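## Task

The left gripper starts out holding a hanger. Put that hanger on the rail so it hangs from its hook. Every other hanger must still be on the rail at the end. The rack is loose, so it must stay standing in its place; any tilt beyond a slight one ends the scene immediately as a failure. The result only counts if it stays in place without the robot holding it. Finish by opening the gripper and moving the arm away.

## Robot and tools

Robot: two 6-joint arms, left_arm and right_arm, each ending in a two-finger parallel gripper. Scene frame: origin on the table top midway between the arms, +x out over the table, +z up, left_arm on the +y side. Bases: left_arm at (+0.049, +0.308, 0) m, right_arm at (+0.019, -0.330, 0) m, each turned slightly about z. The names left and right refer to the arms, not to image sides. In the gripper's own frame the fingers point along +z and close along y. The reported end_effector_position is the pinch point between the pads, roughly 1 cm short of the fingertips. A wrist camera mount sits on each gripper and can collide too.

Row layout (used by both execute_actions and move): 14 numbers, each in [-1, 1]: dx, dy, dz, rx, ry, rz, opening for left_arm, then the same seven for right_arm. Always send all 14 even if one arm stays still. dx..rz are an offset, not a pose: a target relative to that gripper's measured pose at the start of the action (for a call's first action, the last pose a result reported), expressed in the gripper's own axes. Scale: 1.0 equals 0.6 m of translation or 180 degrees of rotation; rx, ry, rz form a single rotation vector. Opening is absolute, not an offset: +1 fully open (0.094 m), -1 closed. Optionally 12 more numbers in [0, 1] may follow: stiffness multipliers for each joint, left_arm's six then right_arm's six, in Joint positions order; they persist until changed.

execute_actions(actions): a list of actions; each action is a list of up to 15 rows, one per control step of 1/30 s. If fewer than 15 rows, the last row repeats. All rows in an action are measured from the same start pose, not chained. An empty list just returns state and images.

move(target, speed, blocking): target is one row as above, offsets from the pose in the latest result that shows one. Both grippers travel straight lines ending together, lasting 0.5 to 10 s (cut off at 10 s). speed is m/s, 0.002 to 0.5, default 0.25; rotation is capped at twice that in rad/s. The opening is sent when the move starts. Moves do not avoid obstacles or the other arm, may lag, drift, or overshoot speed near full reach, and hit harder when faster or aimed deeper past a contact. blocking=false returns after 0.5 s while motion continues; then use wait(0) to check, and call wait or stop before any new action or move.

wait(seconds): 0 to 10; arms hold their last command; returns early if a running move ends. stop(): brakes the running move (needs stopping distance); fingers keep moving. zoom_image(camera, region): camera is one of cam_head_left, cam_head_right, cam_high, cam_low, cam_left_wrist, cam_right_wrist; region is [x0, y0, x1, y1] pixels, top-left origin, at most 504 by 504. read_manual(section): only licence text, no motion. finished_scene(scene): ends the current scene (give its number) once the goal holds; irreversible.

Controller behaviour: each control step, the commanded pose is limited to 70 mm and 16 degrees from the measured pose, then solved by damped IK with position favoured over orientation. Large offsets may need several actions; after an action the arm continues only to its last clipped pose. Arms usually settle a centimetre or more low, and repeated zero offsets let them sink further; to hold an arm, send the correction back to its desired pose in the first call of a reply and zeros afterwards, aiming higher if it still droops. Elbows cannot quite straighten.

Reading results: the state line shows left_arm and right_arm poses (position in m, quat_wxyz) in the scene frame; positions get less accurate at long reach. Hand target is where the controller is currently driving a gripper. grip_measured is finger opening on the command scale; to keep grasping, command roughly 0.03 below it (less for a gentler grip). Per-pad force tops out around 50 to 62 N, lower on thin parts. "pose unreachable" means the clearance check altered or blocked that arm's command. Step readings list positions at some steps; HELD marks steps where an arm was held back. A move adds a "move:" line: ending done, off_target, moving, held or fault, plus limits (paced = command clipped; held = steps blocked, after which the arm may surge), and each gripper's distance to its target. FAULT lines mean an arm stopped. MOTOR HOT warns from 75 °C; 90 °C stops the arm for 10 s, and 100 °C makes it go limp and fall, so avoid long heavy holding. Camera calibration lines give K, distortion and T_world_to_cam for projecting points.

Avoid: tipping or shoving the rack, knocking hangers off the rail, dropping the held hanger, pushing anything off the table, arms hitting each other, and fast or deep contacts. Objects may occasionally get a brief external nudge. Release the hanger only once its hook rests on the rail, then open and withdraw.

Each tool is called as a command line: name --argument value for each argument, lists and objects as JSON in quotes; but a table of rows of numbers goes row by row, as --pt "numbers of a row", without its own name.

## Session

execute_actions --actions '[]'

Scene clock: 0.00 s.
left_arm: end_effector_position=(+0.3270, -0.0713, +0.3892) grip_measured=-0.847 end_effector_quat_wxyz=(+0.527, +0.198, +0.814, -0.143) | right_arm: end_effector_position=(+0.4011, -0.2789, +0.4067) grip_measured=+1.000 end_effector_quat_wxyz=(+0.702, -0.049, +0.708, +0.050)
Joint positions: left_arm=[-1.347  1.657  1.882 -0.73  -0.584 -0.322  0.007] | right_arm=[ 0.007  1.064  1.061 -0.006 -0.016  0.002  0.094]
Joint velocities: left_arm=[-0.022 -0.002 -0.012 -0.022 -0.081  0.081  0.   ] | right_arm=[-0.022  0.007 -0.007  0.007  0.037  0.037  0.   ]
Joint torques (N m, as the arm reports them, + toward a larger angle): no reading
Hand target (left_arm): +0.326, -0.068, +0.403; +0.538, +0.188, +0.807, -0.153
Hand target (right_arm): +0.398, -0.279, +0.414; +0.709, -0.048, +0.702, +0.051
Joint stiffness scale: left_arm=[1. 1. 1. 1. 1. 1.] | right_arm=[1. 1. 1. 1. 1. 1.]

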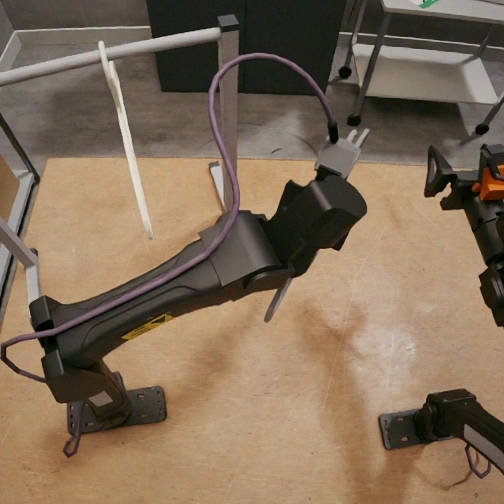

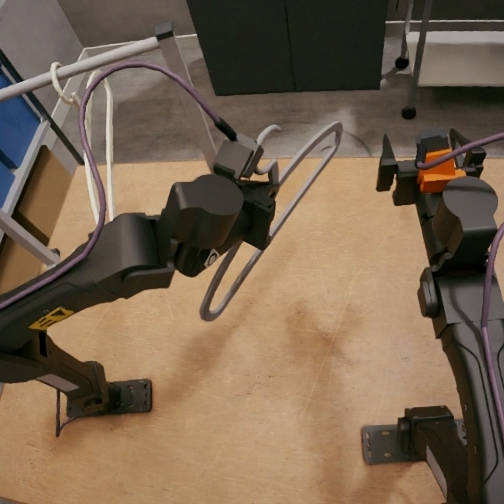

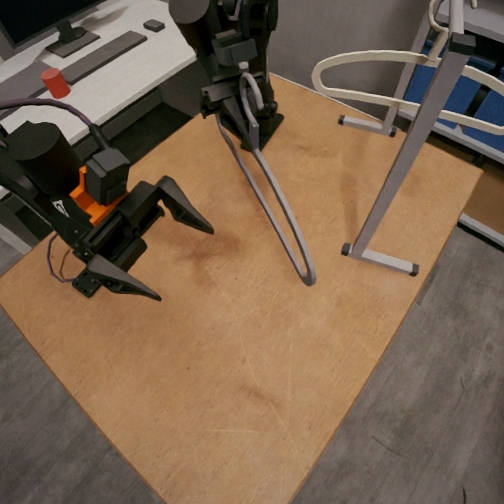

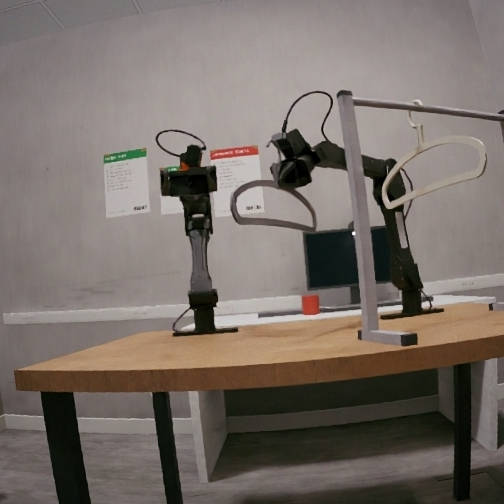

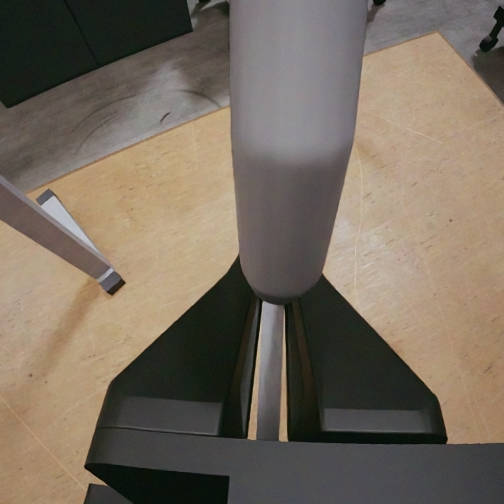

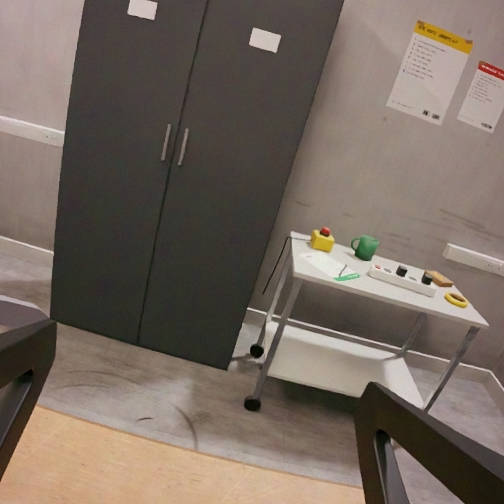

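move --target '[0,0.22,-0.13,-0.208,0,-0.091,-1,0,0,0,0,0,0,1]'

Scene clock: 36.73 s.
left_arm: end_effector_position=(+0.3259, +0.0567, +0.4080) grip_measured=-0.869 end_effector_quat_wxyz=(+0.535, -0.075, +0.841, +0.011) | right_arm: end_effector_position=(+0.4011, -0.2789, +0.4067) grip_measured=+1.000 end_effector_quat_wxyz=(+0.702, -0.049, +0.708, +0.050)
Joint positions: left_arm=[-1.36   1.744  2.218 -1.49  -1.044 -1.017  0.006] | right_arm=[ 0.007  1.064  1.061 -0.006 -0.016  0.002  0.094]
Joint velocities: left_arm=[-0.007 -0.007  0.002 -0.007  0.022 -0.022 -0.001] | right_arm=[-0.002 -0.007 -0.017  0.007 -0.007  0.095  0.   ]
Joint torques (N m, as the arm reports them, + toward a larger angle): left_arm=[ 1.28 -7.14  8.85  0.11 -1.19 -0.26] | right_arm=[-0.01 -2.74  8.35  1.96 -0.01 -0.03]
Hand target (left_arm): +0.327, +0.078, +0.418; +0.548, -0.089, +0.831, +0.040
Hand target (right_arm): +0.401, -0.279, +0.407; +0.702, -0.049, +0.708, +0.050
Off the commanded pose (left_arm): 0.025 m, 5 deg.
Off the commanded pose (right_arm): 0.000 m, 0 deg.
Joint stiffness scale: left_arm=[1. 1. 1. 1. 1. 1.] | right_arm=[1. 1. 1. 1. 1. 1.]
joint sent to its limit (left arm) — the command would take joint 4 (wrist pitch) past its lower limit, so that joint was sent only as far as its limit.
move: off_target (left_arm)
camera_calibration (this result's frames):
cam_left_wrist: T_world_to_cam=[[0.193562, -0.980246, 0.0406448, -0.0207034], [-0.924557, -0.196112, -0.326703, 0.449464], [0.32822, 0.025659, -0.944253, 0.398398], [0, 0, 0, 1]] pos_world=[0.2888, 0.0576285, 0.523871]

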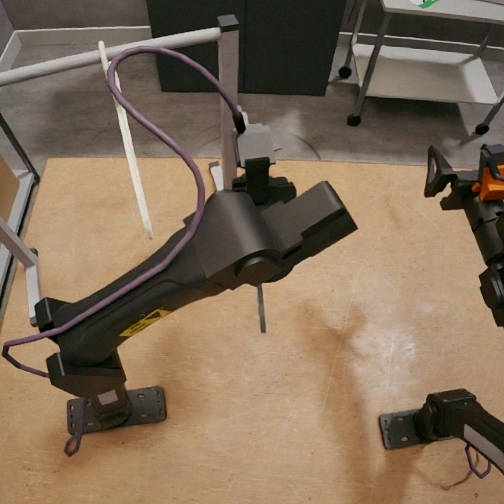

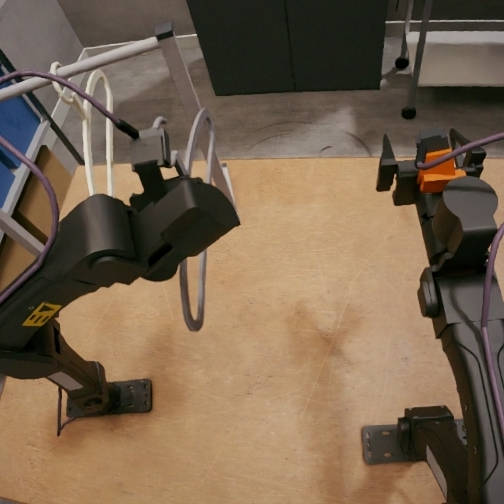

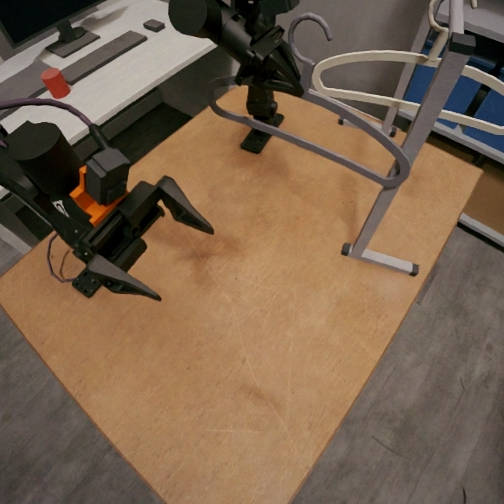

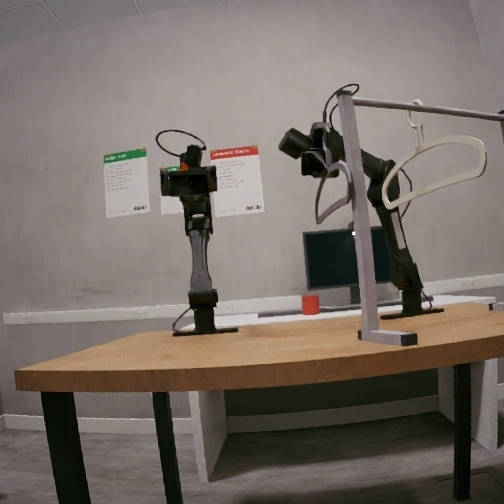

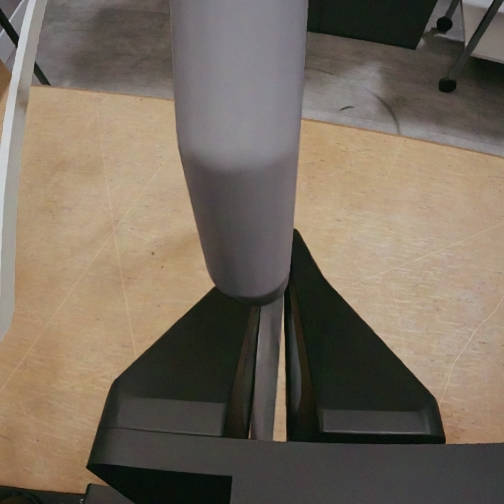

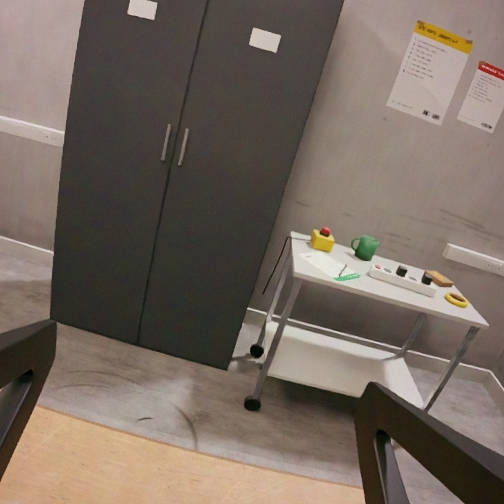

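move --target '[-0.06,0.18,0.02,0,0,0,-1,0,0,0,0,0,0,1]' --speed 0.12

move --target '[-0.06,0,0.1,0,0,0,-1,0,0,0,0,0,0,1]' --speed 0.1

Scene clock: 45.13 s.
left_arm: end_effector_position=(+0.3293, +0.1173, +0.4133) grip_measured=-0.864 end_effector_quat_wxyz=(+0.492, -0.019, +0.868, -0.055) | right_arm: end_effector_position=(+0.4011, -0.2789, +0.4067) grip_measured=+1.000 end_effector_quat_wxyz=(+0.702, -0.049, +0.708, +0.050)
Joint positions: left_arm=[-1.146  1.423  1.93  -1.243 -0.71  -0.667  0.006] | right_arm=[ 0.007  1.064  1.061 -0.006 -0.016  0.002  0.094]
Joint velocities: left_arm=[ 0.012  0.007 -0.027  0.051  0.007 -0.007 -0.001] | right_arm=[-0.007 -0.017 -0.007 -0.037 -0.051  0.037  0.   ]
Joint torques (N m, as the arm reports them, + toward a larger angle): left_arm=[ 2.79 -7.68  5.92  0.95 -2.36 -0.1 ] | right_arm=[ 0.04 -2.68  8.34  1.98 -0.01 -0.01]
Hand target (left_arm): +0.332, +0.165, +0.432; +0.535, -0.072, +0.842, +0.009
Hand target (right_arm): +0.401, -0.279, +0.407; +0.702, -0.049, +0.708, +0.050
Off the commanded pose (left_arm): 0.054 m, 12 deg.
Off the commanded pose (right_arm): 0.000 m, 0 deg.
Joint stiffness scale: left_arm=[1. 1. 1. 1. 1. 1.] | right_arm=[1. 1. 1. 1. 1. 1.]
move: off_target (left_arm)
camera_calibration (this result's frames):
cam_left_wrist: T_world_to_cam=[[0.0322001, -0.995578, 0.0882434, 0.0730254], [-0.971348, -0.0519719, -0.23191, 0.425597], [0.235471, -0.0782475, -0.968726, 0.453538], [0, 0, 0, 1]] pos_world=[0.304256, 0.13031, 0.531611]

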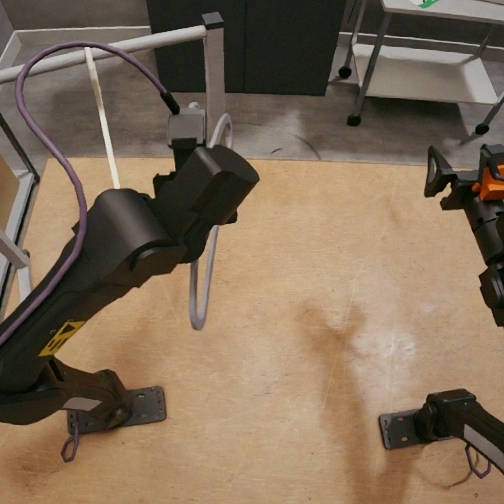

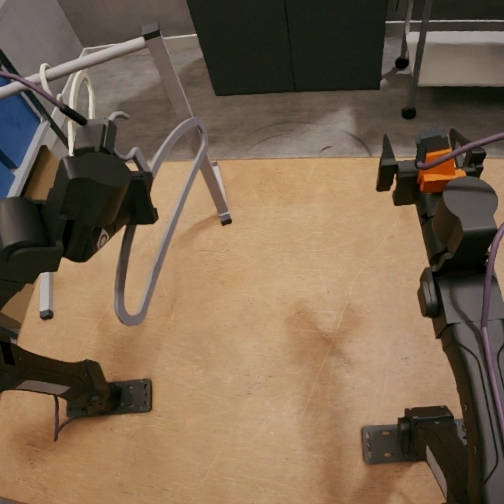

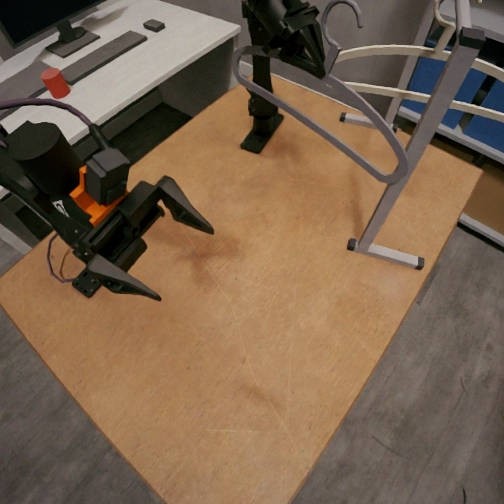

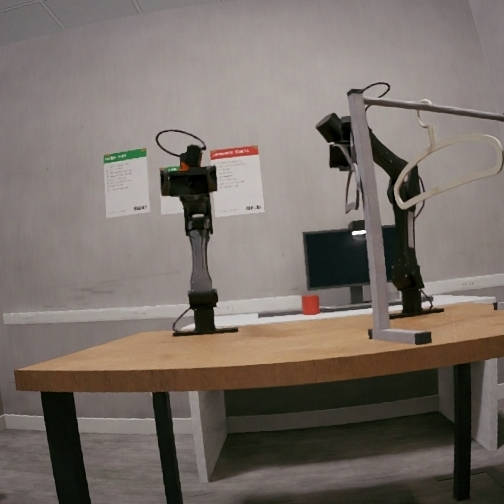

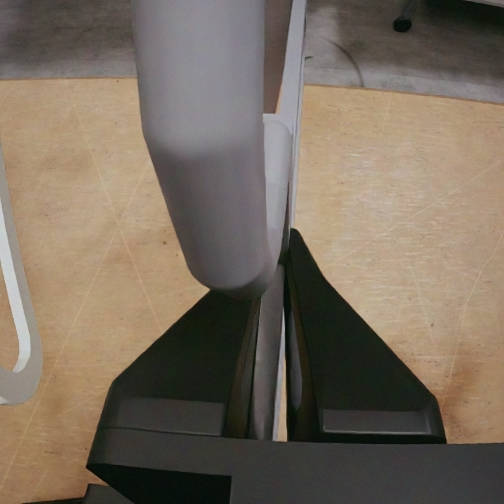

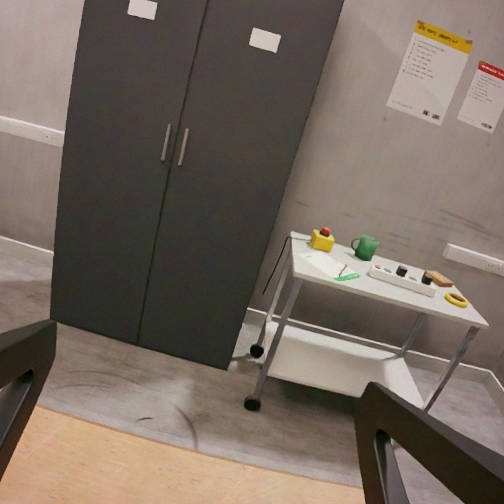

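Scene clock: 46.20 s.
left_arm: end_effector_position=(+0.3910, +0.1059, +0.3918) grip_measured=-0.864 end_effector_quat_wxyz=(+0.465, +0.002, +0.884, -0.054) | right_arm: end_effector_position=(+0.4011, -0.2789, +0.4067) grip_measured=+1.000 end_effector_quat_wxyz=(+0.702, -0.049, +0.708, +0.050)
Joint positions: left_arm=[-0.956  1.558  1.979 -1.124 -0.518 -0.509  0.006] | right_arm=[ 0.007  1.064  1.061 -0.006 -0.016  0.002  0.094]
Joint velocities: left_arm=[-0.002 -0.002 -0.007  0.007 -0.022  0.007  0.   ] | right_arm=[ 0.002 -0.007  0.007  0.022  0.066 -0.051  0.   ]
Joint torques (N m, as the arm reports them, + toward a larger angle): left_arm=[ 1.24 -5.95 10.31  1.65 -0.69  0.04] | right_arm=[-0.04 -2.75  8.32  1.97 -0.02 -0.01]
Hand target (left_arm): +0.398, +0.116, +0.413; +0.494, -0.019, +0.868, -0.054
Hand target (right_arm): +0.401, -0.279, +0.407; +0.702, -0.049, +0.708, +0.050
Off the commanded pose (left_arm): 0.025 m, 4 deg.
Off the commanded pose (right_arm): 0.000 m, 0 deg.
Joint stiffness scale: left_arm=[1. 1. 1. 1. 1. 1.] | right_arm=[1. 1. 1. 1. 1. 1.]
move: off_target (left_arm)
camera_calibration (this result's frames):
cam_left_wrist: T_world_to_cam=[[-0.00273721, -0.998023, 0.0627826, 0.0855476], [-0.984856, -0.00819312, -0.17318, 0.457549], [0.173352, -0.0623059, -0.982887, 0.445472], [0, 0, 0, 1]] pos_world=[0.373631, 0.116883, 0.511716]

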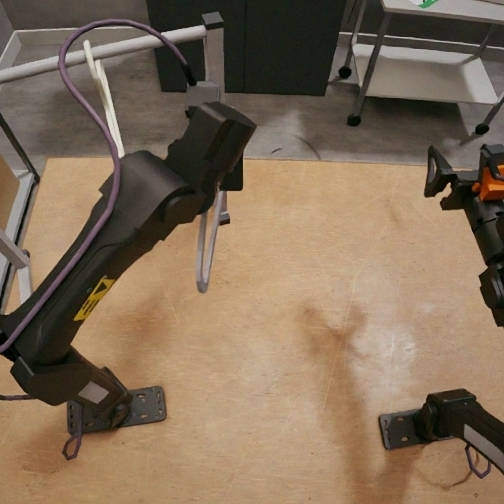

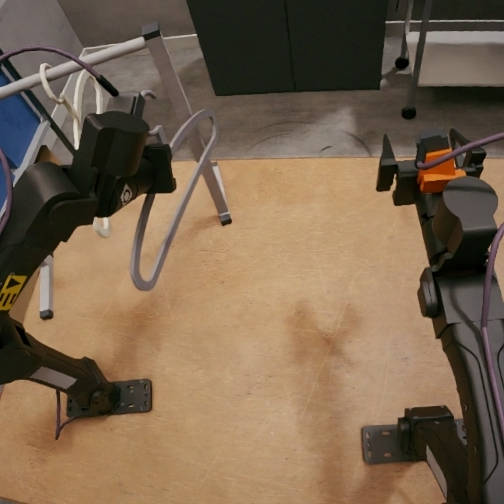

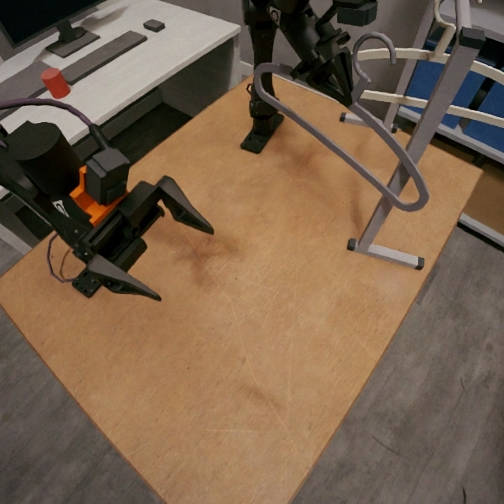

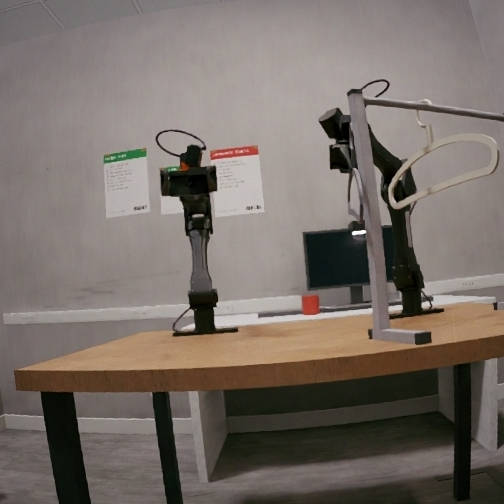

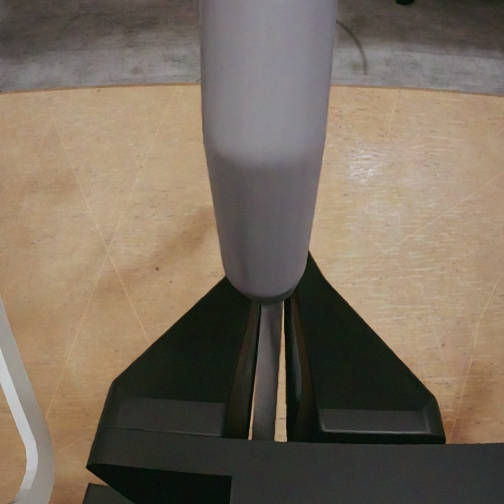

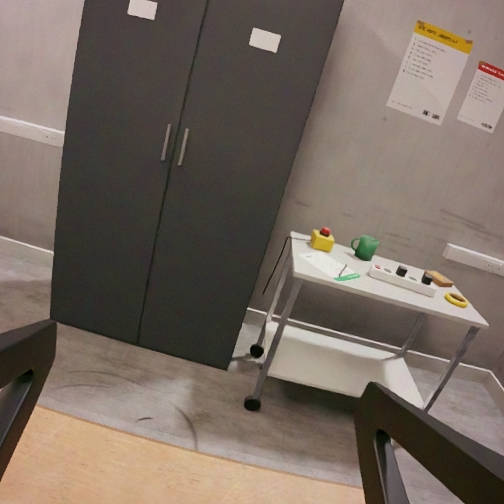

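move --target '[0.07,0,-0.18,0,0,0,-1,0,0,0,0,0,0,1]' --speed 0.1

move --target '[-0.02,0.17,0,0,0,0,-1,0,0,0,0,0,0,1]' --speed 0.1

Scene clock: 55.50 s.
left_arm: end_effector_position=(+0.2810, +0.1092, +0.4008) grip_measured=-0.864 end_effector_quat_wxyz=(+0.443, +0.016, +0.896, -0.040) | right_arm: end_effector_position=(+0.4011, -0.2789, +0.4067) grip_measured=+1.000 end_effector_quat_wxyz=(+0.702, -0.049, +0.708, +0.050)
Joint positions: left_arm=[-1.31   1.466  2.048 -1.537 -0.737 -0.833  0.006] | right_arm=[ 0.007  1.064  1.061 -0.006 -0.016  0.002  0.094]
Joint velocities: left_arm=[-0.027  0.002 -0.007 -0.051 -0.051  0.007 -0.   ] | right_arm=[ 0.007  0.002 -0.012  0.022 -0.066 -0.007  0.   ]
Joint torques (N m, as the arm reports them, + toward a larger angle): left_arm=[-0.74 -5.31  8.97  1.06 -0.71 -0.08] | right_arm=[-0.04 -2.68  8.33  1.97 -0.01 -0.02]
Hand target (left_arm): +0.279, +0.116, +0.417; +0.462, +0.001, +0.885, -0.056
Hand target (right_arm): +0.401, -0.279, +0.407; +0.702, -0.049, +0.708, +0.050
Off the commanded pose (left_arm): 0.018 m, 4 deg.
Off the commanded pose (right_arm): 0.000 m, 0 deg.
Joint stiffness scale: left_arm=[1. 1. 1. 1. 1. 1.] | right_arm=[1. 1. 1. 1. 1. 1.]
move: off_target (left_arm)
camera_calibration (this result's frames):
cam_left_wrist: T_world_to_cam=[[-0.0149536, -0.999553, 0.0258742, 0.10631], [-0.992057, 0.0115991, -0.125255, 0.331427], [0.124899, -0.0275417, -0.991787, 0.486911], [0, 0, 0, 1]] pos_world=[0.269569, 0.115829, 0.521674]

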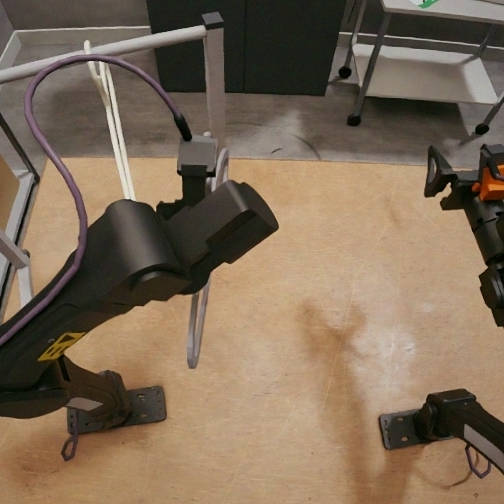

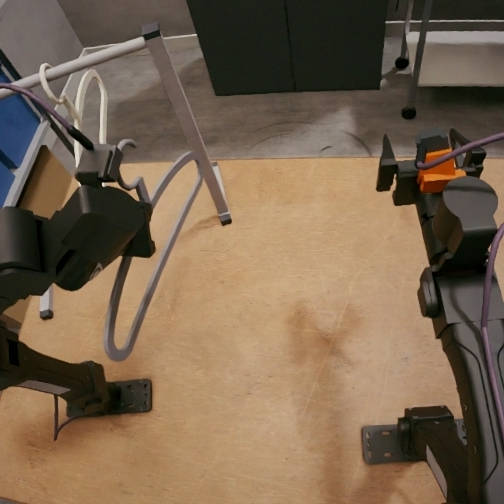

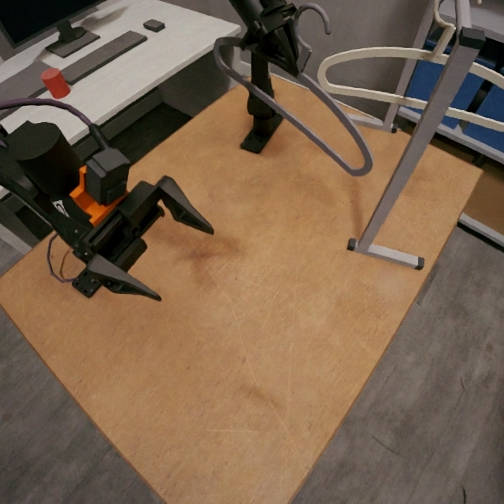

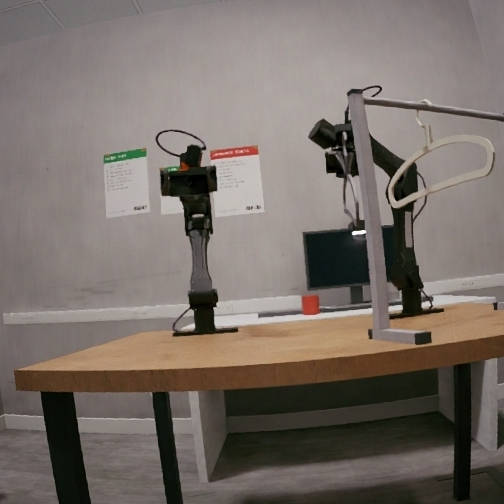

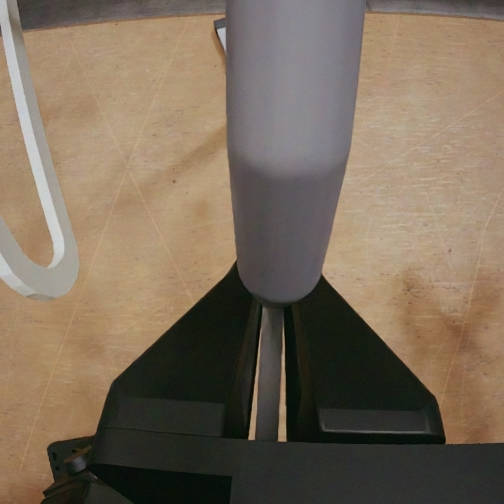

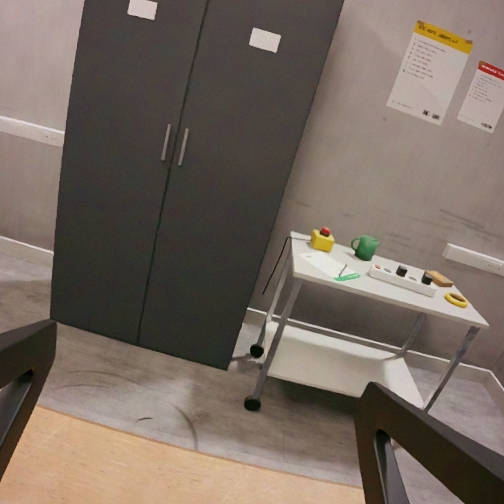

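Scene clock: 57.13 s.
left_arm: end_effector_position=(+0.2936, +0.2072, +0.3984) grip_measured=-0.864 end_effector_quat_wxyz=(+0.428, +0.023, +0.903, -0.029) | right_arm: end_effector_position=(+0.4011, -0.2789, +0.4067) grip_measured=+1.000 end_effector_quat_wxyz=(+0.702, -0.049, +0.708, +0.050)
Joint positions: left_arm=[-0.887  1.215  1.855 -1.419 -0.45  -0.447  0.006] | right_arm=[ 0.007  1.064  1.061 -0.006 -0.016  0.002  0.094]
Joint velocities: left_arm=[ 0.007  0.007 -0.007 -0.022 -0.066  0.022  0.001] | right_arm=[ 0.027 -0.012 -0.017 -0.007 -0.11  -0.11   0.   ]
Joint torques (N m, as the arm reports them, + toward a larger angle): left_arm=[ 0.84 -3.57  5.24  1.69 -0.28  0.08] | right_arm=[-0.05 -2.71  8.35  1.97 -0.02 -0.03]
Hand target (left_arm): +0.294, +0.210, +0.407; +0.446, +0.017, +0.894, -0.038
Hand target (right_arm): +0.401, -0.279, +0.407; +0.702, -0.049, +0.708, +0.050
Off the commanded pose (left_arm): 0.007 m, 2 deg.
Off the commanded pose (right_arm): 0.000 m, 0 deg.
Joint stiffness scale: left_arm=[1. 1. 1. 1. 1. 1.] | right_arm=[1. 1. 1. 1. 1. 1.]
move: done
camera_calibration (this result's frames):
cam_left_wrist: T_world_to_cam=[[-0.0186747, -0.999825, -0.0010684, 0.216436], [-0.995564, 0.0186936, -0.092214, 0.328885], [0.0922179, -0.000658404, -0.995739, 0.491303], [0, 0, 0, 1]] pos_world=[0.286161, 0.210574, 0.519769]

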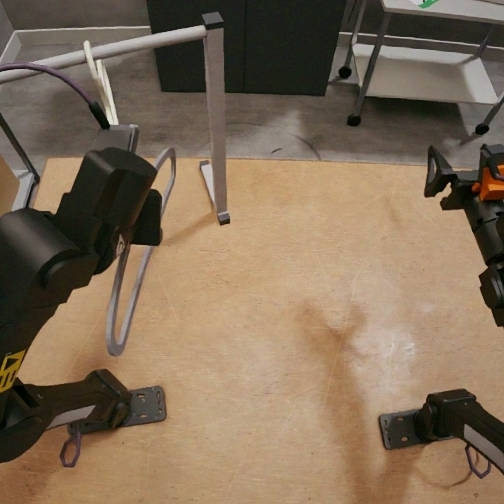

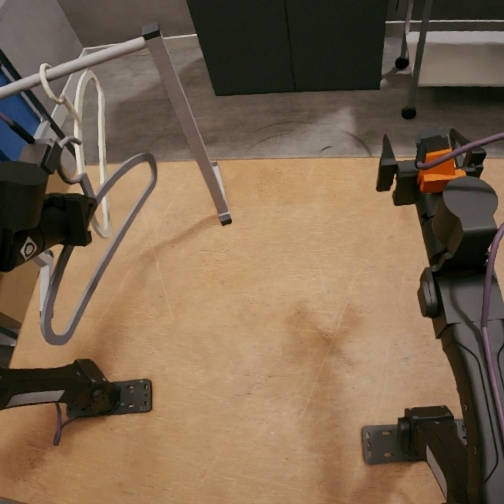

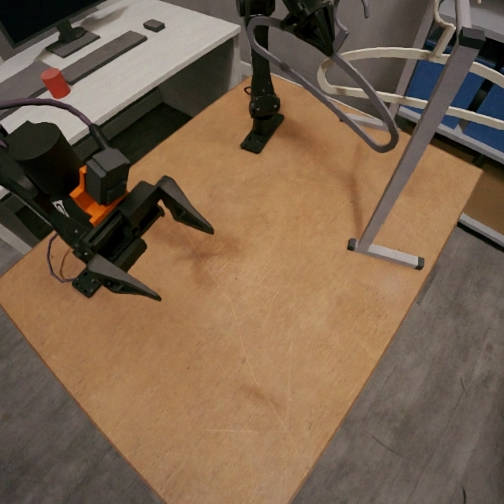

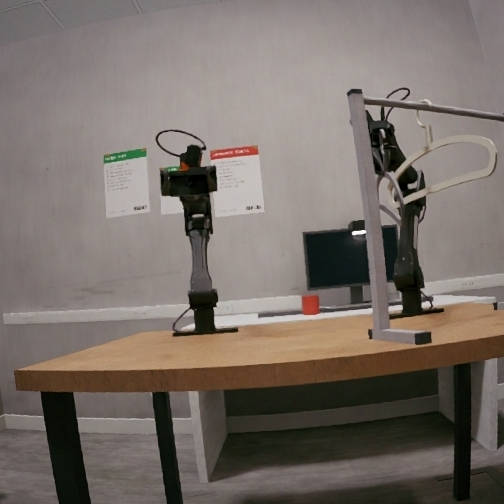

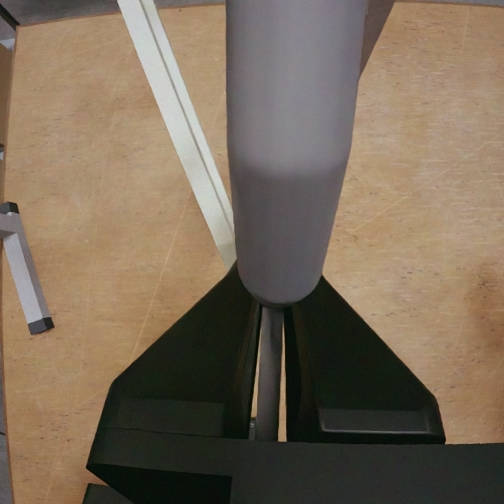

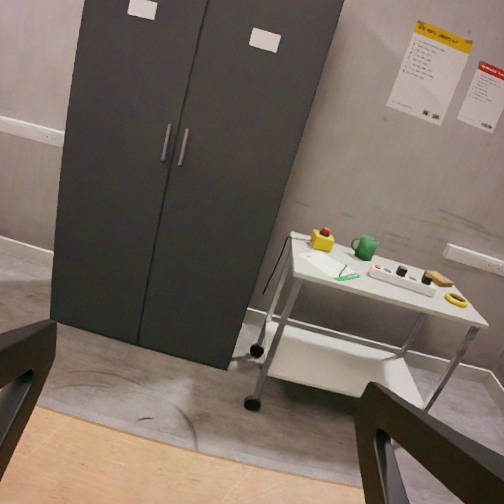

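move --target '[-0.157,-0.05,0.087,0,-0.085,0,-1,0,0,0,0,0,0,1]' --speed 0.1

zoom_image --camera "cam_low" --region '[300,70,504,230]'

Scene clock: 65.90 s.
left_arm: end_effector_position=(+0.3848, +0.1682, +0.4350) grip_measured=-0.864 end_effector_quat_wxyz=(+0.532, +0.028, +0.845, -0.037) | right_arm: end_effector_position=(+0.4011, -0.2789, +0.4067) grip_measured=+1.000 end_effector_quat_wxyz=(+0.702, -0.049, +0.708, +0.050)
Joint positions: left_arm=[-0.811  1.363  1.855 -0.992 -0.457 -0.274  0.006] | right_arm=[ 0.007  1.064  1.061 -0.006 -0.016  0.002  0.094]
Joint velocities: left_arm=[-0.017 -0.002 -0.007  0.007 -0.022  0.022 -0.001] | right_arm=[ 0.002  0.012 -0.022 -0.007  0.095 -0.081  0.   ]
Joint torques (N m, as the arm reports them, + toward a larger angle): left_arm=[ 0.83 -3.75  5.72  1.98 -0.34  0.07] | right_arm=[-0.01 -2.69  8.43  1.96  0.   -0.02]
Hand target (left_arm): +0.391, +0.171, +0.439; +0.544, +0.020, +0.838, -0.032
Hand target (right_arm): +0.401, -0.279, +0.407; +0.702, -0.049, +0.708, +0.050
Off the commanded pose (left_arm): 0.009 m, 2 deg.
Off the commanded pose (right_arm): 0.000 m, 0 deg.
Joint stiffness scale: left_arm=[1. 1. 1. 1. 1. 1.] | right_arm=[1. 1. 1. 1. 1. 1.]
move: done
camera_calibration (this result's frames):
cam_left_wrist: T_world_to_cam=[[-0.03161, -0.999431, 0.0117933, 0.178434], [-0.945257, 0.0260582, -0.325284, 0.504544], [0.324792, -0.0214299, -0.945543, 0.411419], [0, 0, 0, 1]] pos_world=[0.348938, 0.174002, 0.55103]

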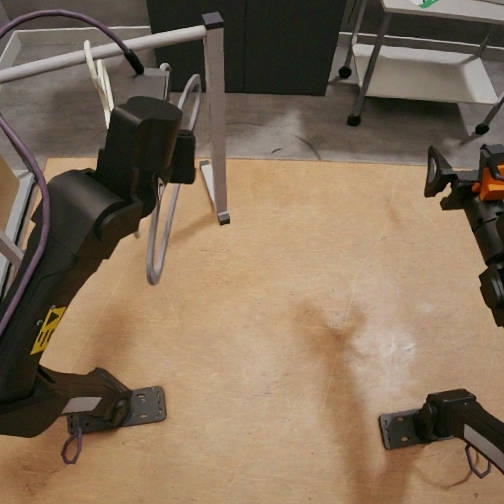

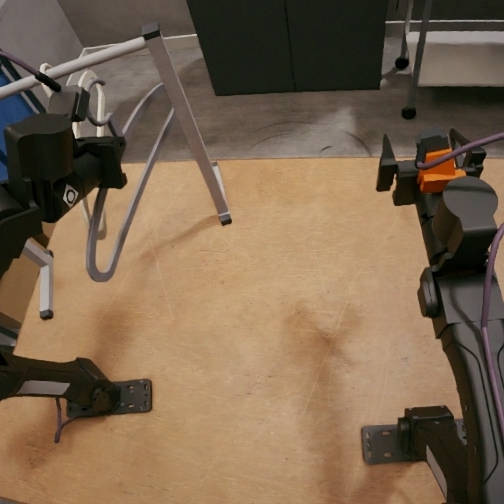

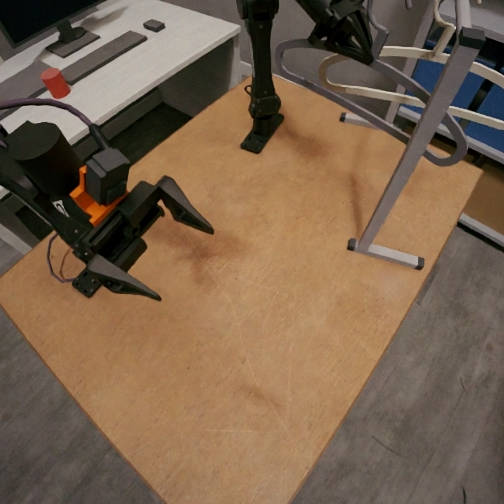

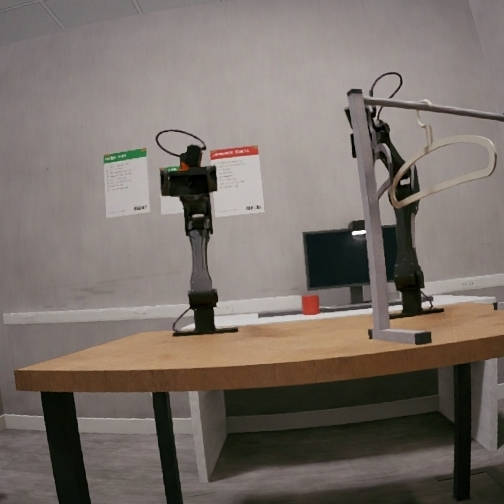

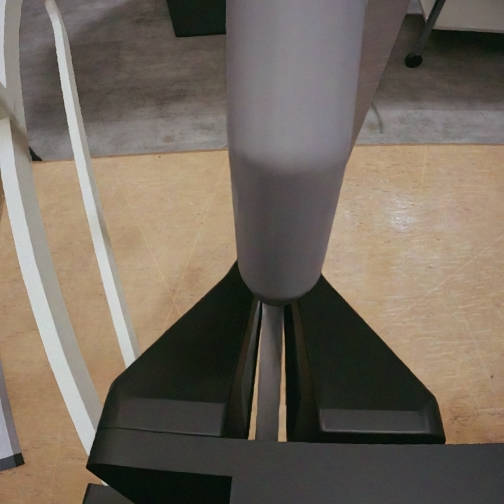

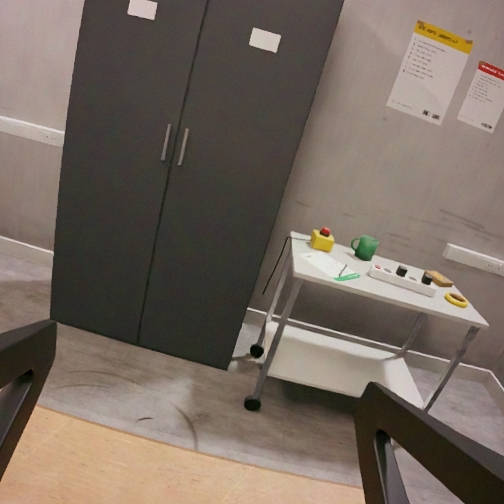

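Region (300, 70, 504, 230) of cam_low's 504x504 image, scaled by 2.471, with more detail than that image has; it fills the top 395 rows of this view, and the rest is white.

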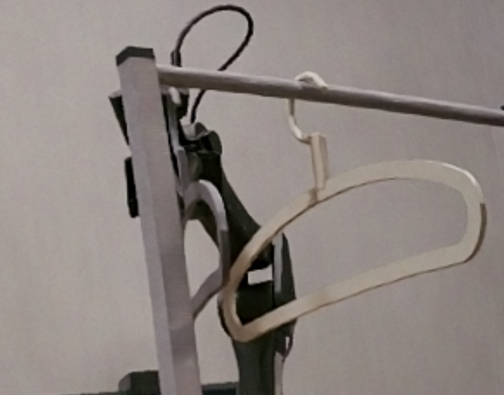

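move --target '[-0.08,0,0.04,0,0,0,-1,0,0,0,0,0,0,1]' --speed 0.06

zoom_image --camera "cam_head_right" --region '[0,20,200,160]'

zoom_image --camera "cam_low" --region '[320,70,460,170]'

Scene clock: 73.33 s.
left_arm: end_effector_position=(+0.4264, +0.1612, +0.4516) grip_measured=-0.864 end_effector_quat_wxyz=(+0.515, +0.034, +0.856, -0.031) | right_arm: end_effector_position=(+0.4011, -0.2789, +0.4067) grip_measured=+1.000 end_effector_quat_wxyz=(+0.702, -0.049, +0.708, +0.050)
Joint positions: left_arm=[-0.735  1.6    2.201 -1.128 -0.385 -0.237  0.006] | right_arm=[ 0.007  1.064  1.061 -0.006 -0.016  0.002  0.094]
Joint velocities: left_arm=[-0.007 -0.012  0.017 -0.007 -0.037 -0.007 -0.001] | right_arm=[-0.007 -0.022  0.002 -0.022 -0.022 -0.037  0.   ]
Joint torques (N m, as the arm reports them, + toward a larger angle): left_arm=[ 0.8  -5.58  9.51  1.72 -0.11  0.08] | right_arm=[-0.07 -2.73  8.41  1.97 -0.01 -0.02]
Hand target (left_arm): +0.427, +0.165, +0.467; +0.533, +0.028, +0.845, -0.036
Hand target (right_arm): +0.401, -0.279, +0.407; +0.702, -0.049, +0.708, +0.050
Off the commanded pose (left_arm): 0.017 m, 2 deg.
Off the commanded pose (right_arm): 0.000 m, 0 deg.
Joint stiffness scale: left_arm=[1. 1. 1. 1. 1. 1.] | right_arm=[1. 1. 1. 1. 1. 1.]
move: off_target (left_arm)
camera_calibration (this result's frames):
cam_left_wrist: T_world_to_cam=[[-0.0352873, -0.999365, -0.00484164, 0.18166], [-0.957124, 0.0351888, -0.287533, 0.536072], [0.287521, -0.00551222, -0.957759, 0.432363], [0, 0, 0, 1]] pos_world=[0.395185, 0.165065, 0.569117]

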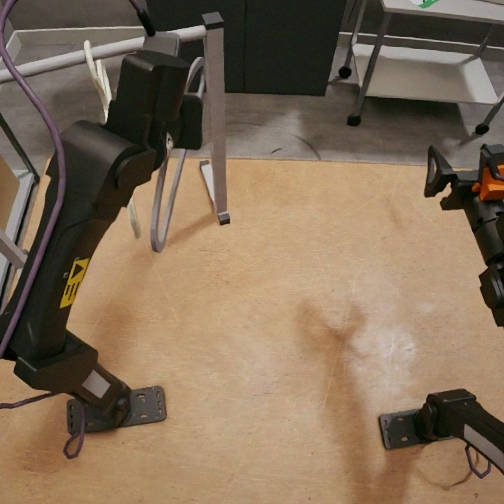

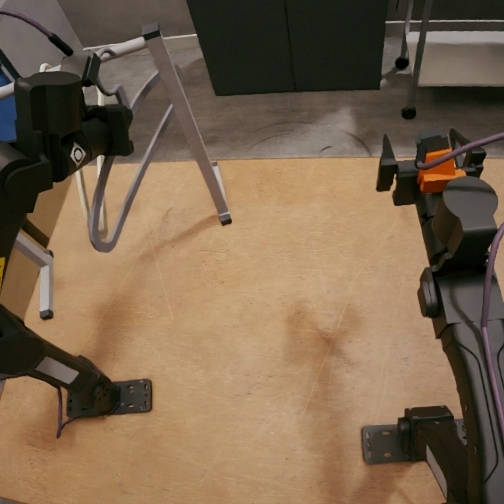

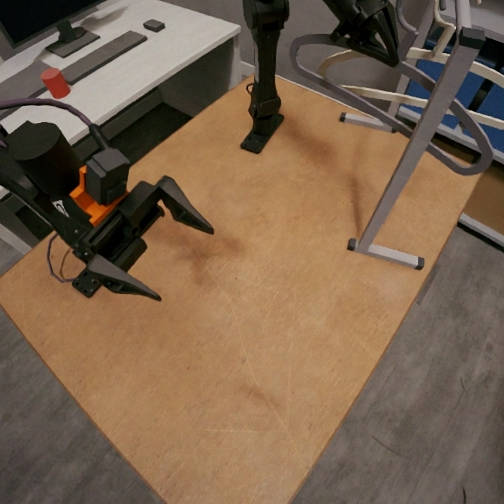

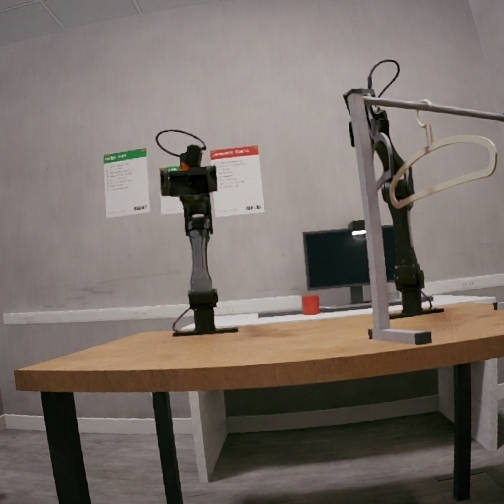

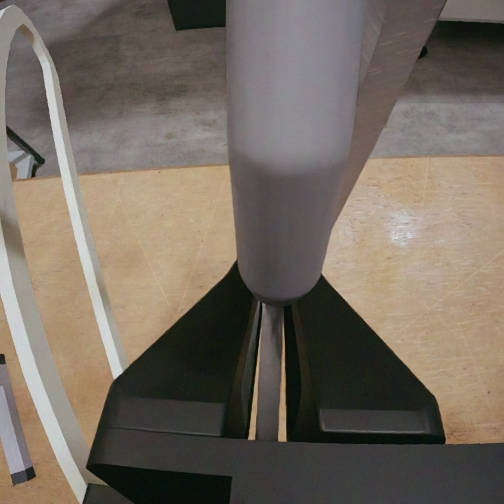

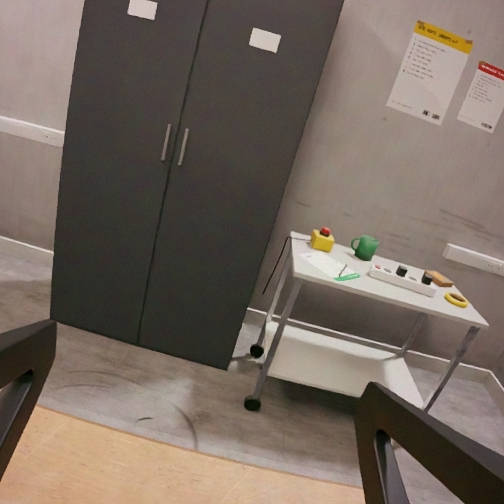

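Region (0, 20, 200, 160) of cam_head_right's 504x504 image, scaled by 2.520, with more detail than that image has; it fills the top 353 rows of this view, and the rest is white.

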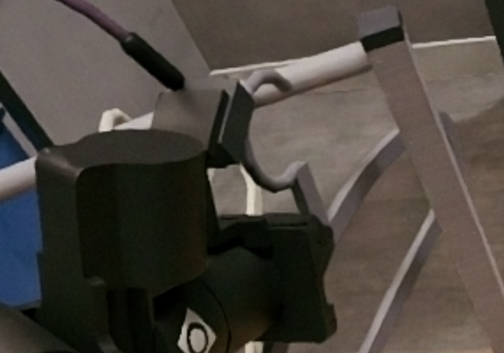

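Region (320, 70, 460, 170) of cam_low's 504x504 image, scaled by 3.600, with more detail than that image has; it fills the top 360 rows of this view, and the rest is white.

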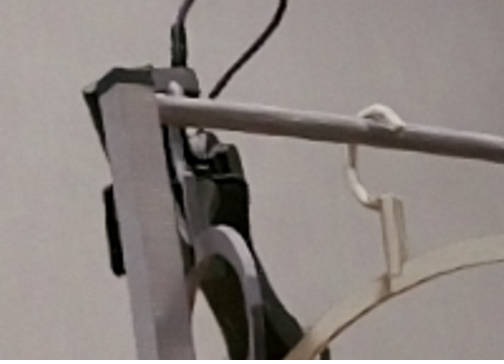

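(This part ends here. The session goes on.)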